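# Grip the pan and raise it off the hot plate

## Task

Grasp the pan and raise the whole pan so that it is at least three finger-widths above where it rested on the hot plate, then keep it steady in the air while still holding it.

## Robot and tools

Robot: one arm with a two-finger parallel gripper. Fingers point along the gripper's +z axis and close along its y axis. end_effector_position is the spot between the pads when they are shut; closed fingertips extend about 33 mm past it, fully open ones about 9 mm. Closing pushes the tips roughly 24 mm farther from the arm, so leave that clearance above any surface.

Frame: every pose is in the scene frame. Origin is on the table top under the arm's base, +z is up, +y is to the left when facing along +x. Positions are in metres; orientations are quaternions written w first (qw, qx, qy, qz). The base may be tilted, and the reported hand position can be slightly off, more so at long reach.

A row is 10 numbers: x, y, z, qw, qx, qy, qz, position, force_limit, speed. The first seven are an absolute gripper pose (where to go, not an offset). The last three are gripper settings, each from -1 to 1. position: +1 is wide open (140 mm), about -0.8 is where the pads touch, -1 closes until blocked. force_limit: grip force, roughly 14 N at -1, 60 N at 0, 107 N at +1. speed: finger speed, about 30 mm/s at -1, 140 at 0, 250 at +1.

execute_actions(actions): actions is a list of actions; each action is a list of 1 to 15 rows; each row covers one 1/30 s control step, and a short action repeats its last row until 15 steps (0.5 s) pass. An empty list only reports state and images. An action is rejected if its target is over 0.6 m from the gripper's start position along any gripper axis; if the first action is rejected or any action is malformed, nothing runs. Each control step the commanded pose is clipped to within 70 mm and 16 degrees of the measured pose, so far targets need several actions. Repeat the desired quaternion in every row rather than copying a possibly drifted reported one.

move(target, speed, stop_force, blocking): target is one row (absolute pose plus gripper settings, the latter applied at the start). The gripper follows a straight path to it over 0.5 to 10 s; paths longer than 10 s stop short. speed is in m/s, 0.002 to 0.5 (default 0.25); turning is capped at twice that value in rad/s. The path ignores obstacles and the hand may overshoot the speed, especially with the arm nearly straight. stop_force (optional, 20 to 80 N) ends the path when the estimated push against the motion rises that much for two steps; the hand then backs up two steps and holds. Use it only with slow moves, not with moves that rotate the hand, and omit it when pulling away from something being pressed. It is unavailable in the first 0.2 s and near stretched poses. blocking=false returns after 0.5 s while the arm keeps going (not allowed with stop_force); then use wait or stop before sending more. The result adds a move: line giving the ending (done, contact, held, off_target, moving, fault) and any limits (paced = pose clipped, held = some steps blocked; afterwards the arm may speed up sharply), plus distance to target.

wait(seconds): 0 to 10 s; the arm holds its last command; returns early if a running move ends.

stop(): brakes a running move; needs room, more when fast. Fingers continue.

zoom_image(camera, region): camera is cam_high, cam_low or cam_wrist; region [x0, y0, x1, y1] in image pixels from the top-left, at most 504 by 504.

finished_scene(scene): ends the current scene (give its number) after the last command is held; irreversible, and the goal must still hold.

Results: gripper pose, Hand target (what the controller is driving toward), step readings of end_effector_position (HELD marks clipped steps), Flange force (outside force on the gripper including held weight; noisy, no reading near singular poses), position_measured (counts: 3 open, 230 pads met, nonlinear), and object_status: 0 moving, 1 blocked while opening, 2 blocked while closing (a grip), 3 reached target or pads met. After sending -1, confirm status 2. Stopped fingers stay put until the position number changes by 0.01 or more or the object yields. To squeeze harder, raise force_limit and switch position between -1 and -0.98. A pose unreachable line means the clearance check (which counts the base mount) altered or blocked the command.

Images: cam_high and cam_low are 504x504, cam_wrist is a 616x616 fisheye; calibration matrices are given and may be slightly off.

Joint ranges (rad): waist and shoulder about ±3.49/±3.14, elbow -1.187 to 4.328, forearm roll ±3.316, wrist pitch ±3.14, wrist roll ±3.927. Load limits: 140 N m for waist, shoulder, elbow; 35.2 N m for the three wrist joints, held weight included. Reaching a load limit, or 150 N of outside force anywhere on the arm or held object, causes a 10 s fault stop and drops the rest of the call. The arm is stiff: pushing even slightly into something firm can fault. Faster contact hits harder. Holding loads heats motors; a MOTOR HOT warning precedes an over-temperature brake stop.

Avoid: dropping or letting the pan slip, slamming or pressing hard, and knocking anything off the table, which fails the task. Occasional brief tugs on the held part or pushes on loose items may happen. The robot holds its last command while you think; quick, smooth, low-effort motion is preferred.

Each tool is called as name(argument=value, ...) on one line, values as JSON.

## Session

execute_actions(actions=[])

Scene clock: 0.00 s.
end_effector_position=(+0.1808, +0.0162, +0.1608) position_measured=3 object_status=3 end_effector_quat_wxyz=(+0.103, +0.050, +0.938, +0.328)
Joint positions: [-0.617 -0.577 -0.646 -0.677 -1.697 -1.062]
Joint velocities: [ 0.    -0.     0.001  0.002  0.     0.   ]
Flange force (N, the push that the arm receives, along the gripper's own x y z axes): no reading
Hand target: +0.181, +0.016, +0.161; +0.103, +0.050, +0.938, +0.328

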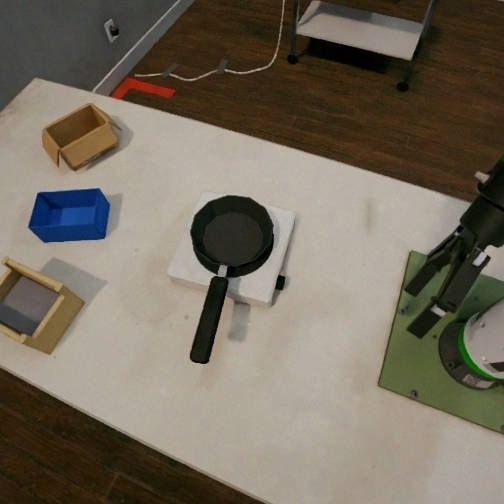

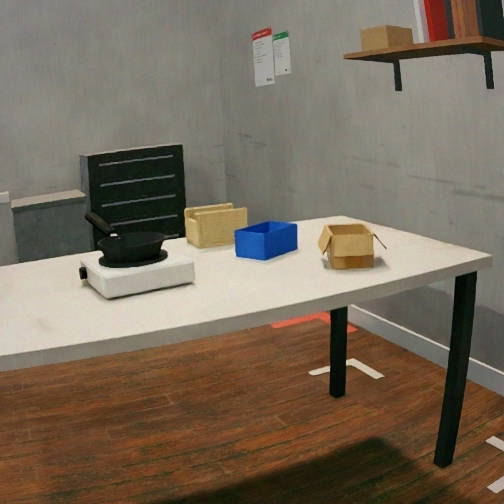

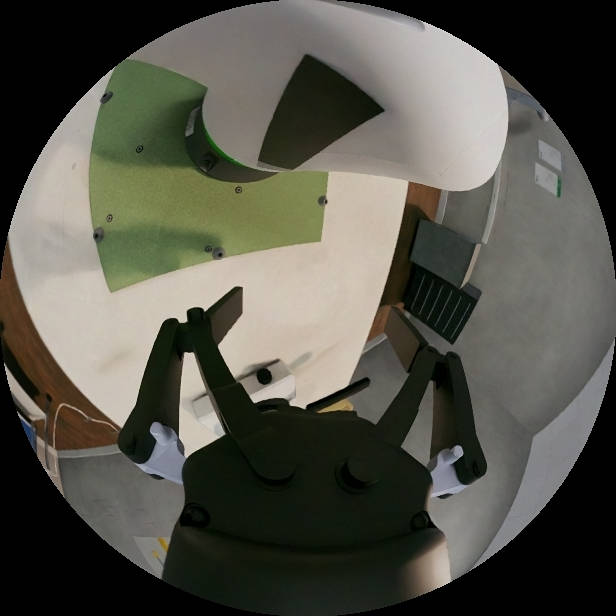

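I'll zoom in on the pan in both fixed cameras to locate the handle.

zoom_image(camera="cam_high", region=[150, 180, 320, 380])

zoom_image(camera="cam_low", region=[60, 190, 220, 310])

Region (150, 180, 320, 380) of cam_high's 504x504 image, scaled by 2.520, with more detail than that image has; it fills the left 428 columns of this view, and the rest is white.

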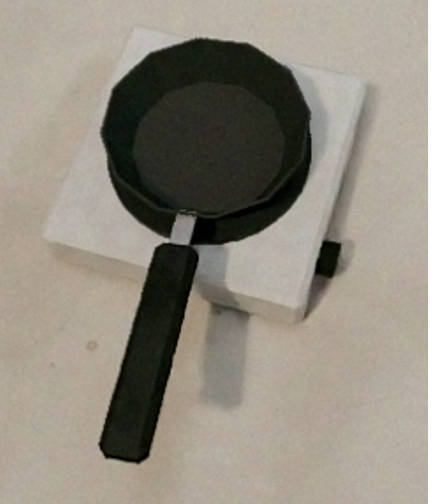

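Region (60, 190, 220, 310) of cam_low's 504x504 image, scaled by 3.150, with more detail than that image has; it fills the top 378 rows of this view, and the rest is white.

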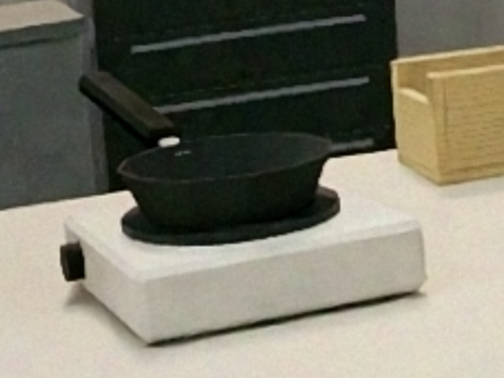

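move(target=[0.50, 0.24, 0.30, 0.198, 0.751, -0.575, 0.259, 0.4, 1, 0], speed=0.35)

Scene clock: 99.17 s.
end_effector_position=(+0.4992, +0.2375, +0.2993) position_measured=78 object_status=3 end_effector_quat_wxyz=(+0.201, +0.751, -0.574, +0.257)
Joint positions: [ 0.991  0.473  0.362  0.511 -1.89  -0.651]
Joint velocities: [-0.002  0.002  0.003  0.     0.     0.004]
Flange force (N, the push that the arm receives, along the gripper's own x y z axes): [-3.9 -6.0 0.1]
Hand target: +0.499, +0.238, +0.299; +0.201, +0.751, -0.574, +0.257
Off the commanded pose: 0.003 m, 0 deg.
move: done
camera_calibration (this result's frames):
cam_wrist: T_world_to_cam=[[-0.934569, -0.353856, 0.0369765, 0.546508], [-0.351489, 0.902194, -0.250002, 0.0430857], [0.0551046, -0.246641, -0.967539, 0.495096], [0, 0, 0, 1]] pos_world=[0.498612, 0.276624, 0.469588]

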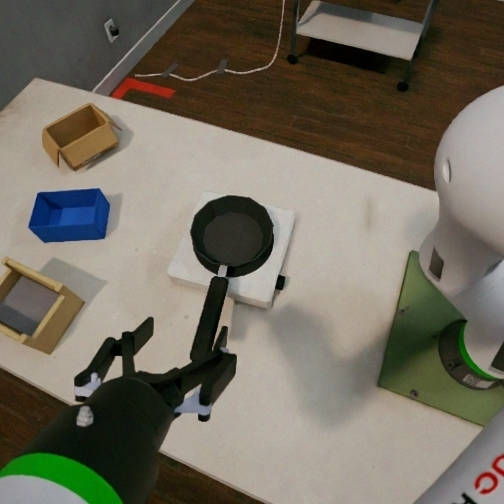

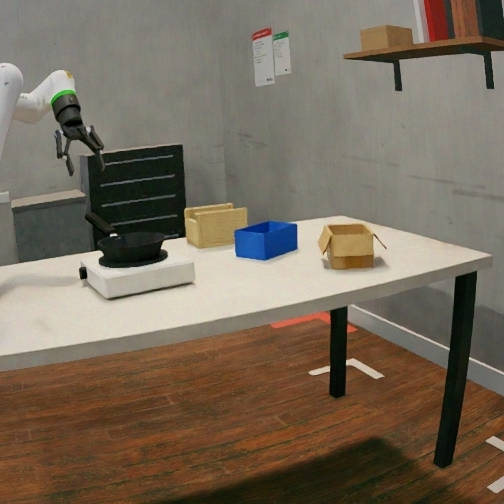

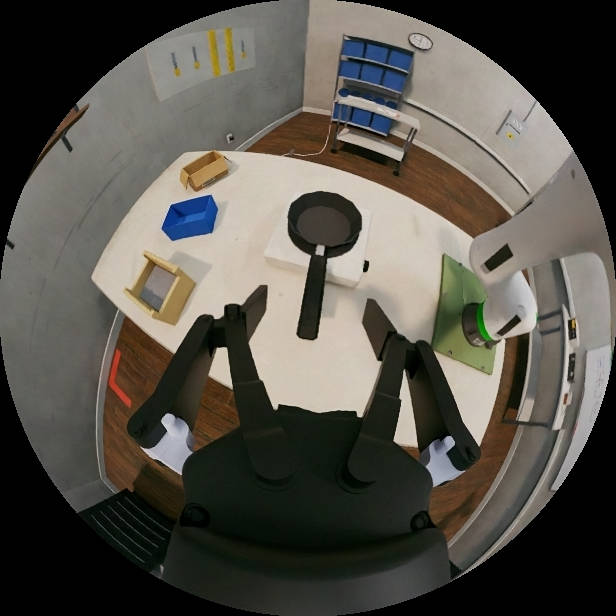

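zoom_image(camera="cam_wrist", region=[230, 180, 410, 360])

zoom_image(camera="cam_low", region=[30, 80, 210, 300])

Region (230, 180, 410, 360) of cam_wrist's 616x616 image, scaled by 2.800, with more detail than that image has.

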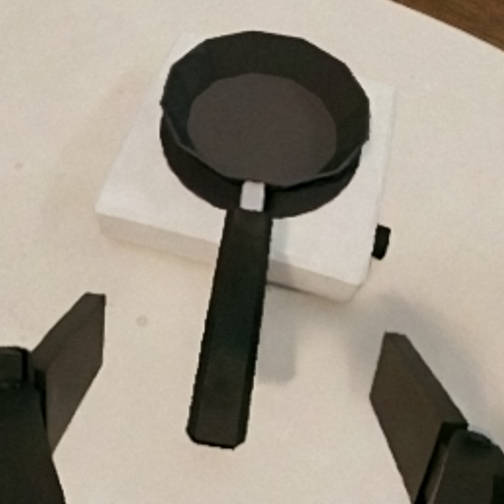

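Region (30, 80, 210, 300) of cam_low's 504x504 image, scaled by 2.291, with more detail than that image has; it fills the left 412 columns of this view, and the rest is white.

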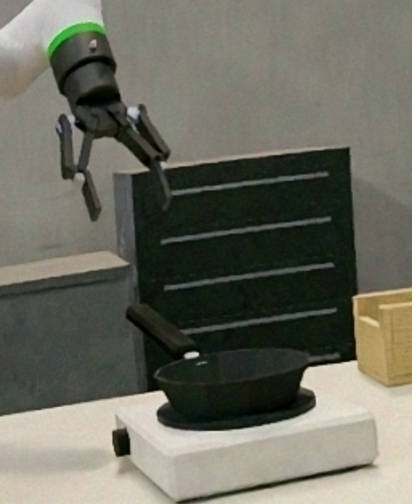

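move(target=[0.517, 0.166, 0.185, 0.2027, 0.7401, -0.5889, 0.2547, 0.2, 1, 0], speed=0.2)

Scene clock: 148.00 s.
end_effector_position=(+0.5165, +0.1658, +0.1851) position_measured=104 object_status=3 end_effector_quat_wxyz=(+0.203, +0.740, -0.589, +0.255)
Joint positions: [ 0.889  0.427  0.031  0.514 -1.607 -0.741]
Joint velocities: [-0.001  0.    -0.001  0.002  0.002 -0.   ]
Flange force (N, the push that the arm receives, along the gripper's own x y z axes): [-2.4 -6.5 3.1]
Hand target: +0.517, +0.166, +0.185; +0.203, +0.740, -0.589, +0.255
Off the commanded pose: 0.000 m, 0 deg.
move: done
camera_calibration (this result's frames):
cam_wrist: T_world_to_cam=[[-0.94739, -0.318589, 0.0308641, 0.543513], [-0.315984, 0.915528, -0.248924, 0.0645162], [0.0510476, -0.245581, -0.968031, 0.368004], [0, 0, 0, 1]] pos_world=[0.516519, 0.204466, 0.355524]

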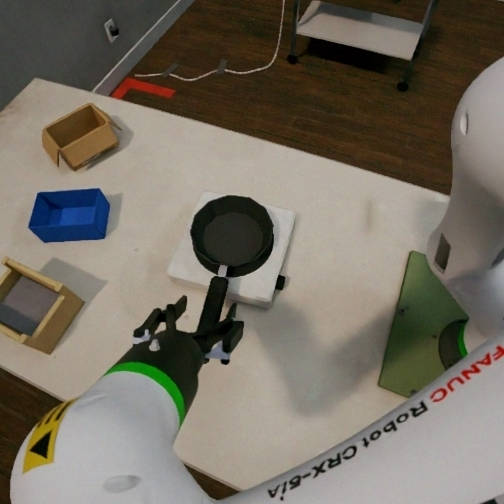

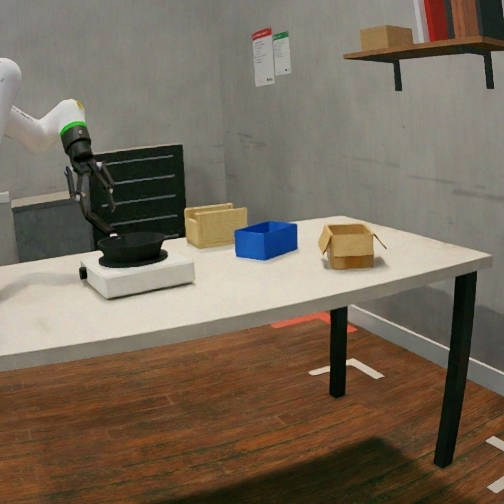

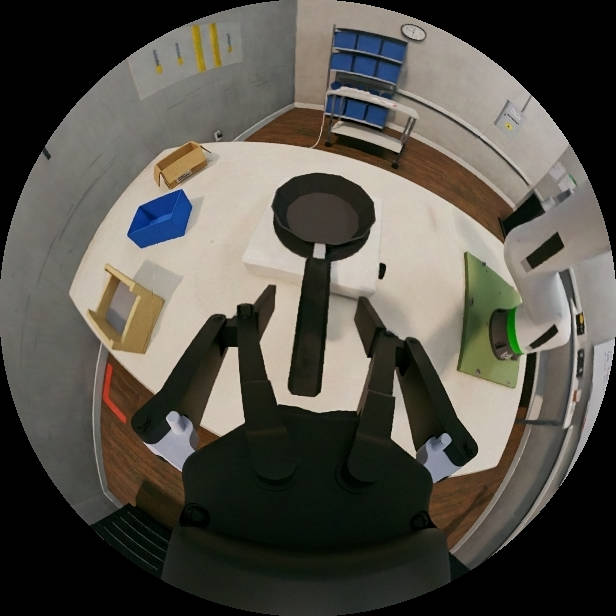

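zoom_image(camera="cam_wrist", region=[210, 160, 450, 420])

zoom_image(camera="cam_low", region=[50, 140, 190, 280])

Region (210, 160, 450, 420) of cam_wrist's 616x616 image, scaled by 1.938, with more detail than that image has; it fills the left 465 columns of this view, and the rest is white.

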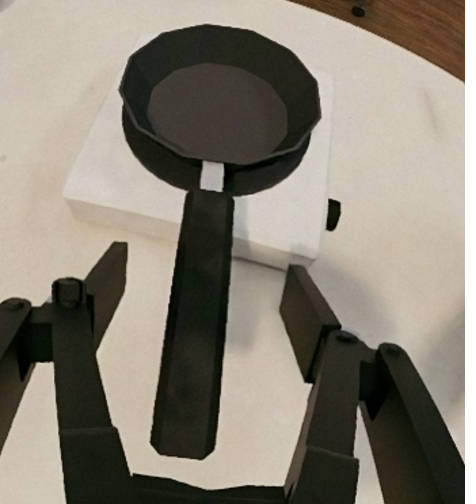

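Region (50, 140, 190, 280) of cam_low's 504x504 image, scaled by 3.600, with more detail than that image has.

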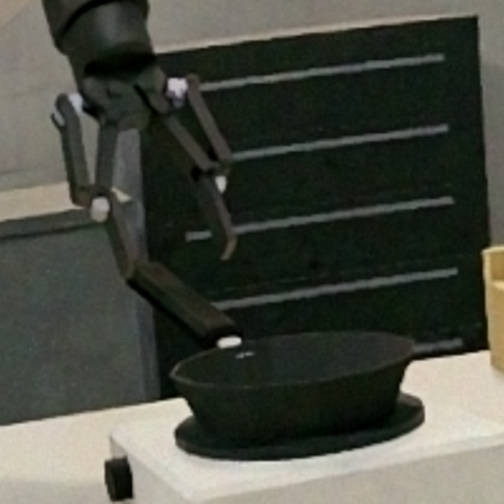

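move(target=[0.529, 0.1135, 0.121, 0.2027, 0.7401, -0.5889, 0.2547, 0.0, 1, 0], speed=0.12)

Scene clock: 172.67 s.
end_effector_position=(+0.5287, +0.1134, +0.1211) position_measured=129 object_status=3 end_effector_quat_wxyz=(+0.203, +0.740, -0.589, +0.255)
Joint positions: [ 0.809  0.426 -0.135  0.552 -1.428 -0.763]
Joint velocities: [-0.001  0.    -0.002  0.     0.001 -0.   ]
Flange force (N, the push that the arm receives, along the gripper's own x y z axes): [-1.5 2.0 8.6]
Hand target: +0.529, +0.113, +0.121; +0.203, +0.740, -0.589, +0.255
Off the commanded pose: 0.000 m, 0 deg.
move: done
camera_calibration (this result's frames):
cam_wrist: T_world_to_cam=[[-0.947252, -0.318992, 0.0309422, 0.540316], [-0.316386, 0.915355, -0.249049, 0.100673], [0.0511217, -0.245702, -0.967996, 0.292551], [0, 0, 0, 1]] pos_world=[0.528712, 0.152085, 0.291542]

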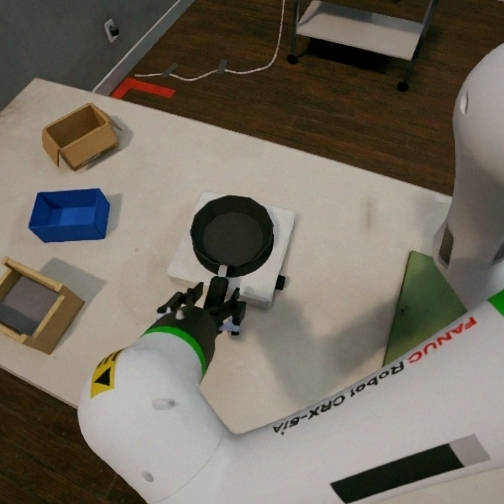

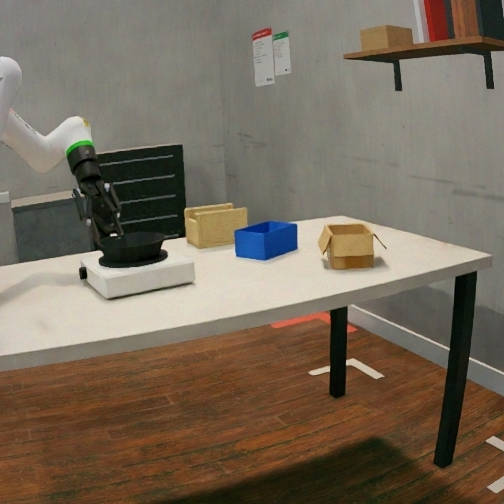

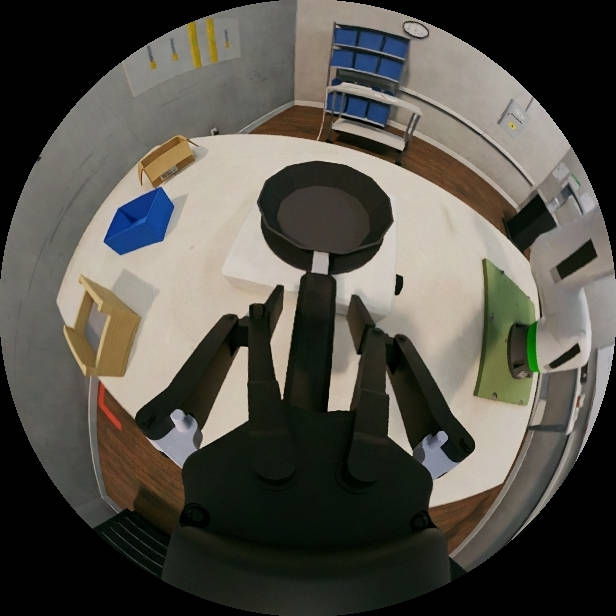

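zoom_image(camera="cam_wrist", region=[220, 230, 420, 430])

zoom_image(camera="cam_low", region=[60, 160, 180, 280])

Region (220, 230, 420, 430) of cam_wrist's 616x616 image, scaled by 2.520, with more detail than that image has.

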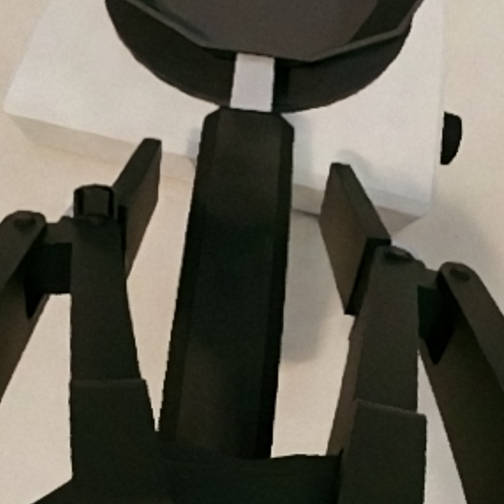

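Region (60, 160, 180, 280) of cam_low's 504x504 image, scaled by 4.200, with more detail than that image has.

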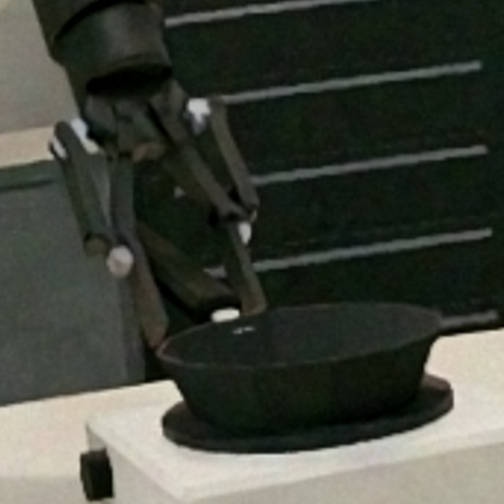

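execute_actions(actions=[[[0.529, 0.1135, 0.121, 0.2027, 0.7401, -0.5889, 0.2547, -1, 1, -0.4]], [[0.529, 0.1135, 0.121, 0.2027, 0.7401, -0.5889, 0.2547, -1, 1, -0.4]]])

Scene clock: 184.77 s.
end_effector_position=(+0.5291, +0.1135, +0.1210) position_measured=184 object_status=2 end_effector_quat_wxyz=(+0.203, +0.740, -0.589, +0.255)
Joint positions: [ 0.809  0.427 -0.135  0.552 -1.428 -0.762]
Joint velocities: [ 0.002 -0.     0.     0.    -0.    -0.   ]
Flange force (N, the push that the arm receives, along the gripper's own x y z axes): [2.3 1.1 -0.4]
Flange force at the end of the 1st action (N, along the gripper's axes at the end of the call): [2.1 -0.9 -1.1]
Hand target: +0.529, +0.114, +0.121; +0.203, +0.740, -0.589, +0.255
Off the commanded pose: 0.000 m, 0 deg.
Step readings (end_effector_position; steps 1 to 15: 1st action; 16 to 30: 2nd action):
0: (+0.5288, +0.1134, +0.1211)
1: (+0.5288, +0.1134, +0.1211)
2: (+0.5288, +0.1134, +0.1210)
4: (+0.5289, +0.1134, +0.1209)
8: (+0.5290, +0.1135, +0.1210)
15: (+0.5291, +0.1135, +0.1210)
16: (+0.5291, +0.1135, +0.1210)
17: (+0.5291, +0.1135, +0.1210)
19: (+0.5291, +0.1135, +0.1210)
23: (+0.5291, +0.1135, +0.1210)
30: end_effector_position above
camera_calibration (this result's frames):
cam_wrist: T_world_to_cam=[[-0.947057, -0.319554, 0.0311303, 0.540584], [-0.316975, 0.915154, -0.249038, 0.101013], [0.051092, -0.245721, -0.967993, 0.292522], [0, 0, 0, 1]] pos_world=[0.529037, 0.152181, 0.291487]

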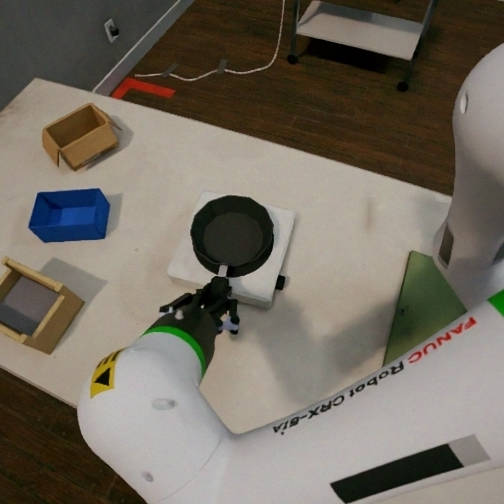

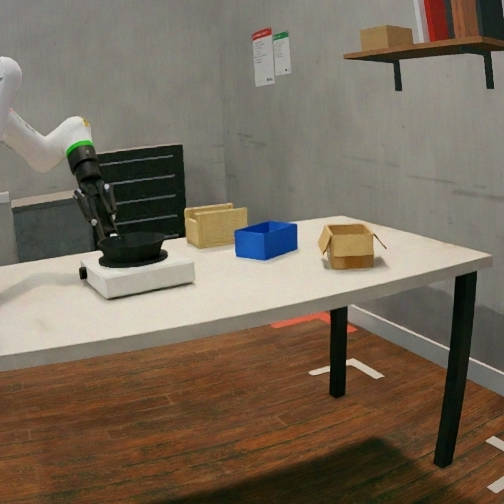

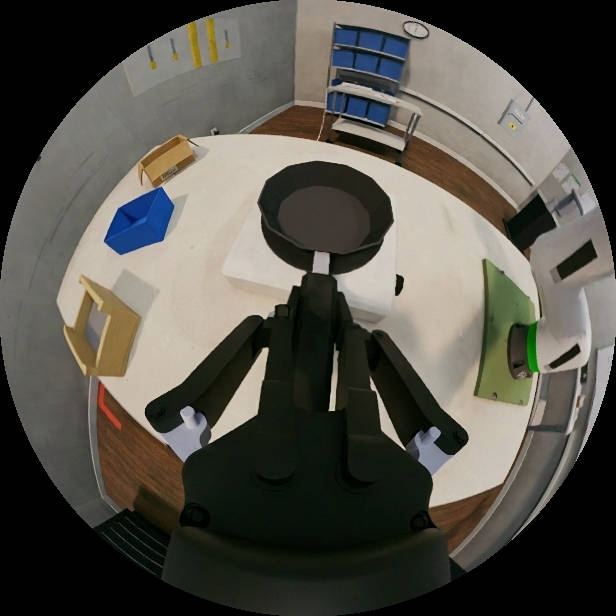

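The handle is gripped (object_status 2). Next is a gentle lift straight up.

move(target=[0.529, 0.1135, 0.235, 0.2027, 0.7401, -0.5889, 0.2547, -1, 1, -0.4], speed=0.08)

Scene clock: 188.00 s.
end_effector_position=(+0.5292, +0.1137, +0.2348) position_measured=184 object_status=2 end_effector_quat_wxyz=(+0.203, +0.740, -0.588, +0.255)
Joint positions: [ 0.809  0.349  0.033  0.547 -1.637 -0.633]
Joint velocities: [ 0.001 -0.     0.002 -0.    -0.002  0.001]
Flange force (N, the push that the arm receives, along the gripper's own x y z axes): [-8.0 1.3 16.1]
Hand target: +0.529, +0.114, +0.235; +0.203, +0.740, -0.588, +0.255
Off the commanded pose: 0.000 m, 0 deg.
move: done
camera_calibration (this result's frames):
cam_wrist: T_world_to_cam=[[-0.946828, -0.320201, 0.0314351, 0.537101], [-0.317693, 0.914996, -0.248704, 0.129525], [0.0508723, -0.245466, -0.968069, 0.402768], [0, 0, 0, 1]] pos_world=[0.529202, 0.152332, 0.405237]

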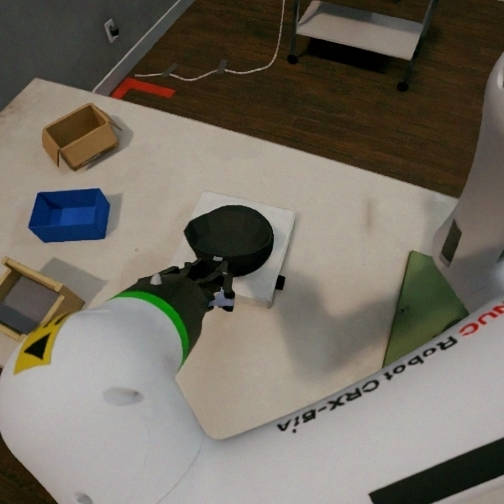

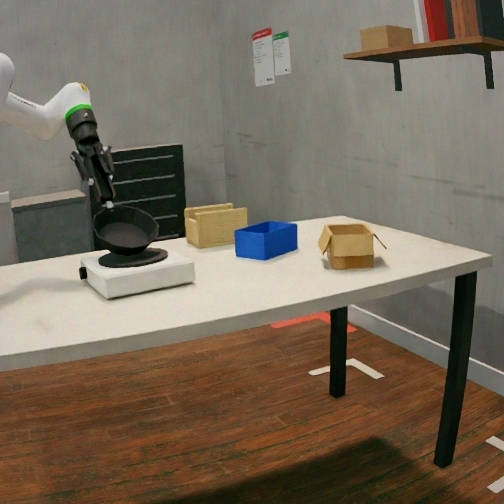

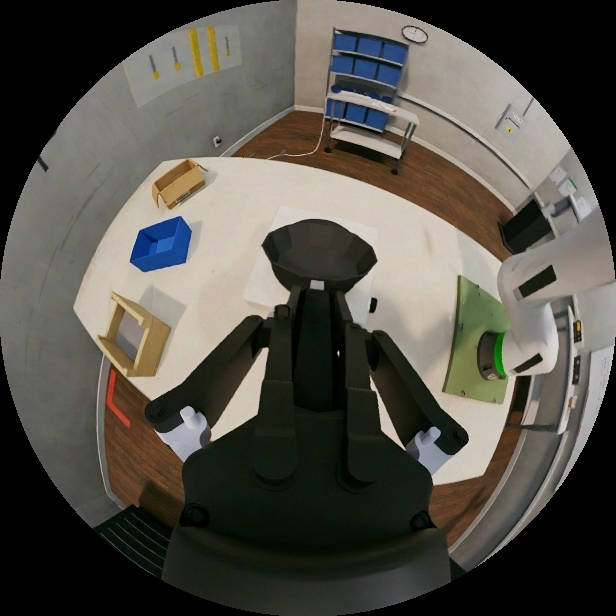

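The pan is heavy (about 18 N) and has pivoted in the grip. Here is a closer look at its state.

zoom_image(camera="cam_low", region=[40, 100, 220, 300])

wait(seconds=0)

Region (40, 100, 220, 300) of cam_low's 504x504 image, scaled by 2.520, with more detail than that image has; it fills the left 454 columns of this view, and the rest is white.

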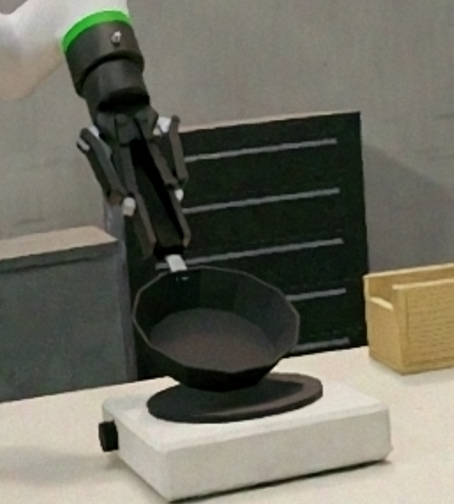

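Scene clock: 190.17 s.
end_effector_position=(+0.5292, +0.1137, +0.2348) position_measured=184 object_status=2 end_effector_quat_wxyz=(+0.203, +0.740, -0.588, +0.255)
Joint positions: [ 0.809  0.349  0.033  0.547 -1.637 -0.633]
Joint velocities: [-0.001 -0.     0.     0.    -0.     0.001]
Flange force (N, the push that the arm receives, along the gripper's own x y z axes): [-8.8 -5.3 11.1]
Hand target: +0.529, +0.114, +0.235; +0.203, +0.740, -0.588, +0.255
Off the commanded pose: 0.000 m, 0 deg.
camera_calibration (this result's frames):
cam_wrist: T_world_to_cam=[[-0.946836, -0.320174, 0.0314514, 0.537089], [-0.317675, 0.915021, -0.248635, 0.129494], [0.0508277, -0.245408, -0.968087, 0.402829], [0, 0, 0, 1]] pos_world=[0.529198, 0.15233, 0.405278]

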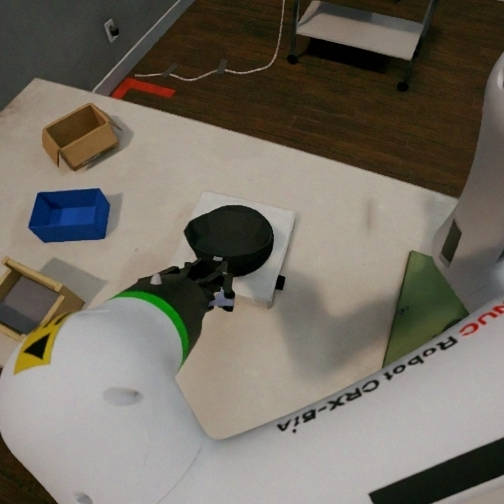

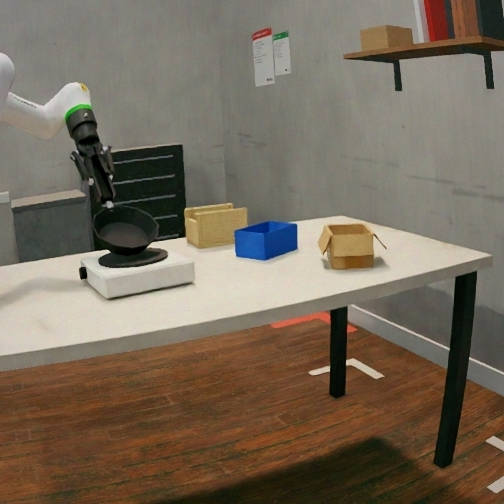

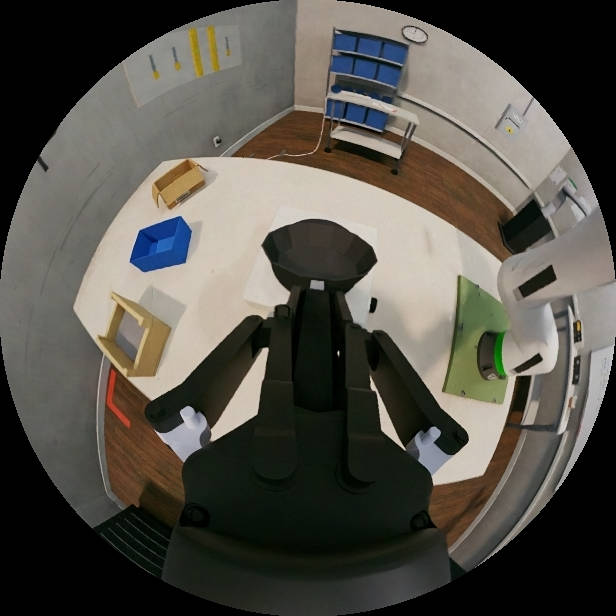

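The pan has settled with its handle braced against the gripper body and is now stable. It is tilted, so I'll raise it further to get the lowest edge well clear.

move(target=[0.529, 0.1135, 0.335, 0.2027, 0.7401, -0.5889, 0.2547, -1, 1, -0.4], speed=0.08)

Scene clock: 198.53 s.
end_effector_position=(+0.5292, +0.1137, +0.3349) position_measured=184 object_status=2 end_effector_quat_wxyz=(+0.203, +0.740, -0.588, +0.255)
Joint positions: [ 0.806  0.337  0.243  0.567 -1.824 -0.513]
Joint velocities: [ 0.     0.     0.002 -0.    -0.002  0.002]
Flange force (N, the push that the arm receives, along the gripper's own x y z axes): [-7.0 -2.9 12.2]
Hand target: +0.529, +0.114, +0.335; +0.203, +0.740, -0.588, +0.255
Off the commanded pose: 0.000 m, 0 deg.
move: done
camera_calibration (this result's frames):
cam_wrist: T_world_to_cam=[[-0.946843, -0.320164, 0.0313545, 0.534009], [-0.317632, 0.914989, -0.248807, 0.154459], [0.05097, -0.24554, -0.968045, 0.499604], [0, 0, 0, 1]] pos_world=[0.529219, 0.152315, 0.505326]

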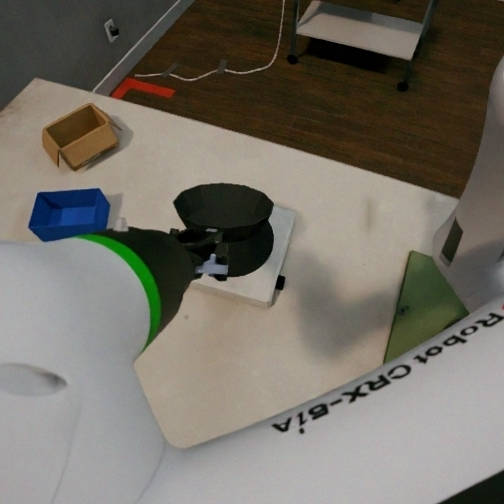

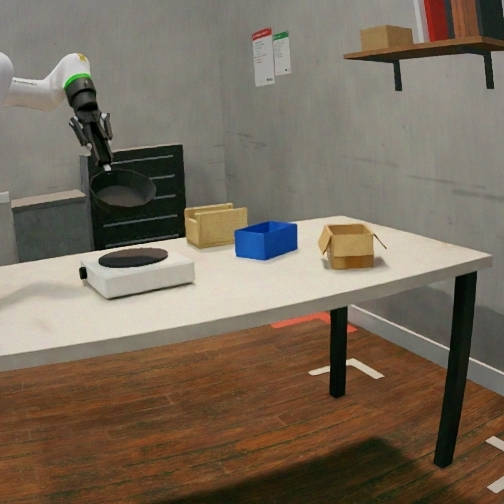

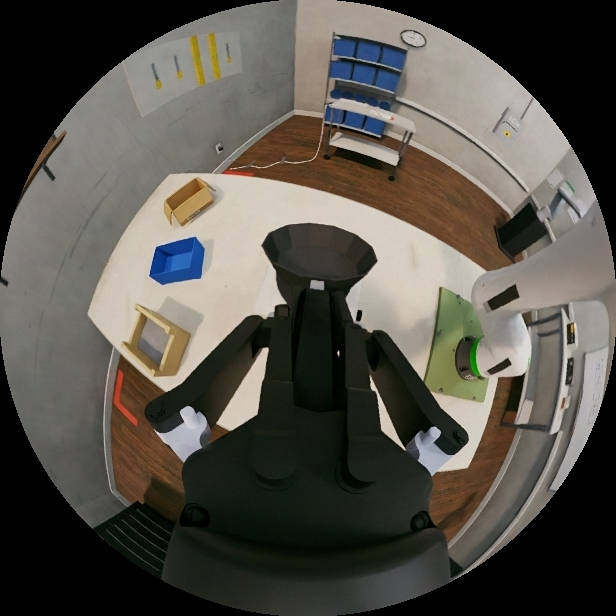

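wait(seconds=2)

zoom_image(camera="cam_low", region=[30, 60, 230, 300])

Scene clock: 202.47 s.
end_effector_position=(+0.5292, +0.1137, +0.3349) position_measured=184 object_status=2 end_effector_quat_wxyz=(+0.203, +0.740, -0.588, +0.255)
Joint positions: [ 0.806  0.337  0.243  0.567 -1.824 -0.513]
Joint velocities: [ 0.001 -0.    -0.     0.001 -0.    -0.   ]
Flange force (N, the push that the arm receives, along the gripper's own x y z axes): [-8.6 -4.6 12.3]
Hand target: +0.529, +0.114, +0.335; +0.203, +0.740, -0.588, +0.255
Off the commanded pose: 0.000 m, 0 deg.
wait: 2.00 s; at rest from the start
camera_calibration (this result's frames):
cam_wrist: T_world_to_cam=[[-0.946845, -0.320158, 0.0313468, 0.534017], [-0.317624, 0.914992, -0.248805, 0.15447], [0.0509748, -0.245537, -0.968046, 0.49966], [0, 0, 0, 1]] pos_world=[0.529224, 0.152316, 0.505387]

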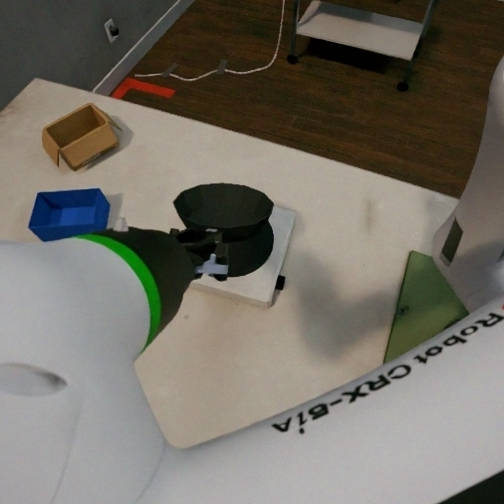

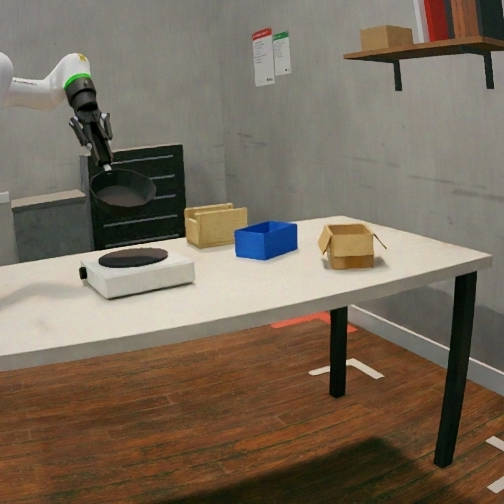

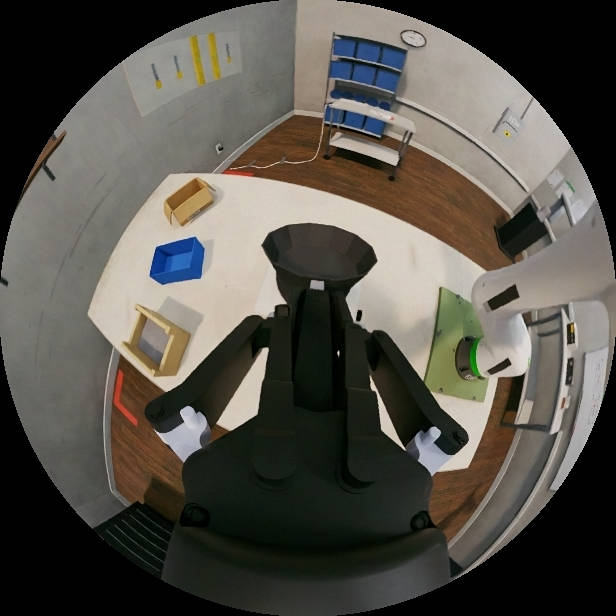

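Region (30, 60, 230, 300) of cam_low's 504x504 image, scaled by 2.100, with more detail than that image has.

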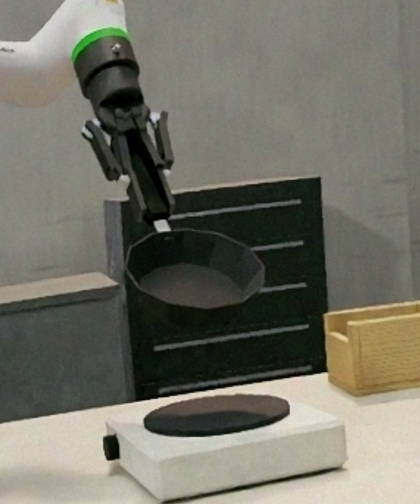

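zoom_image(camera="cam_wrist", region=[220, 200, 440, 440])

Region (220, 200, 440, 440) of cam_wrist's 616x616 image, scaled by 2.100, with more detail than that image has; it fills the left 462 columns of this view, and the rest is white.

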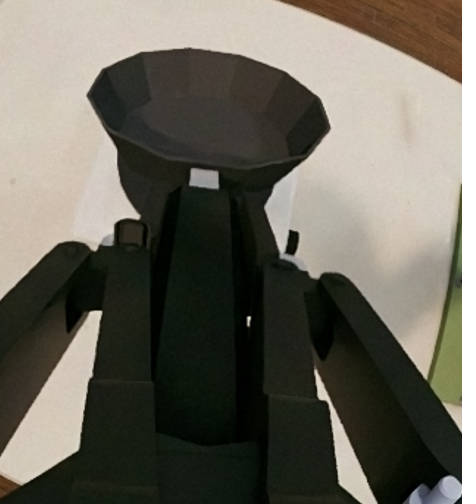

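The pan is held still, with its lowest edge roughly 11 cm above the plate. Ending scene 1.

finished_scene(scene=1)

The scene is finished: the task was done.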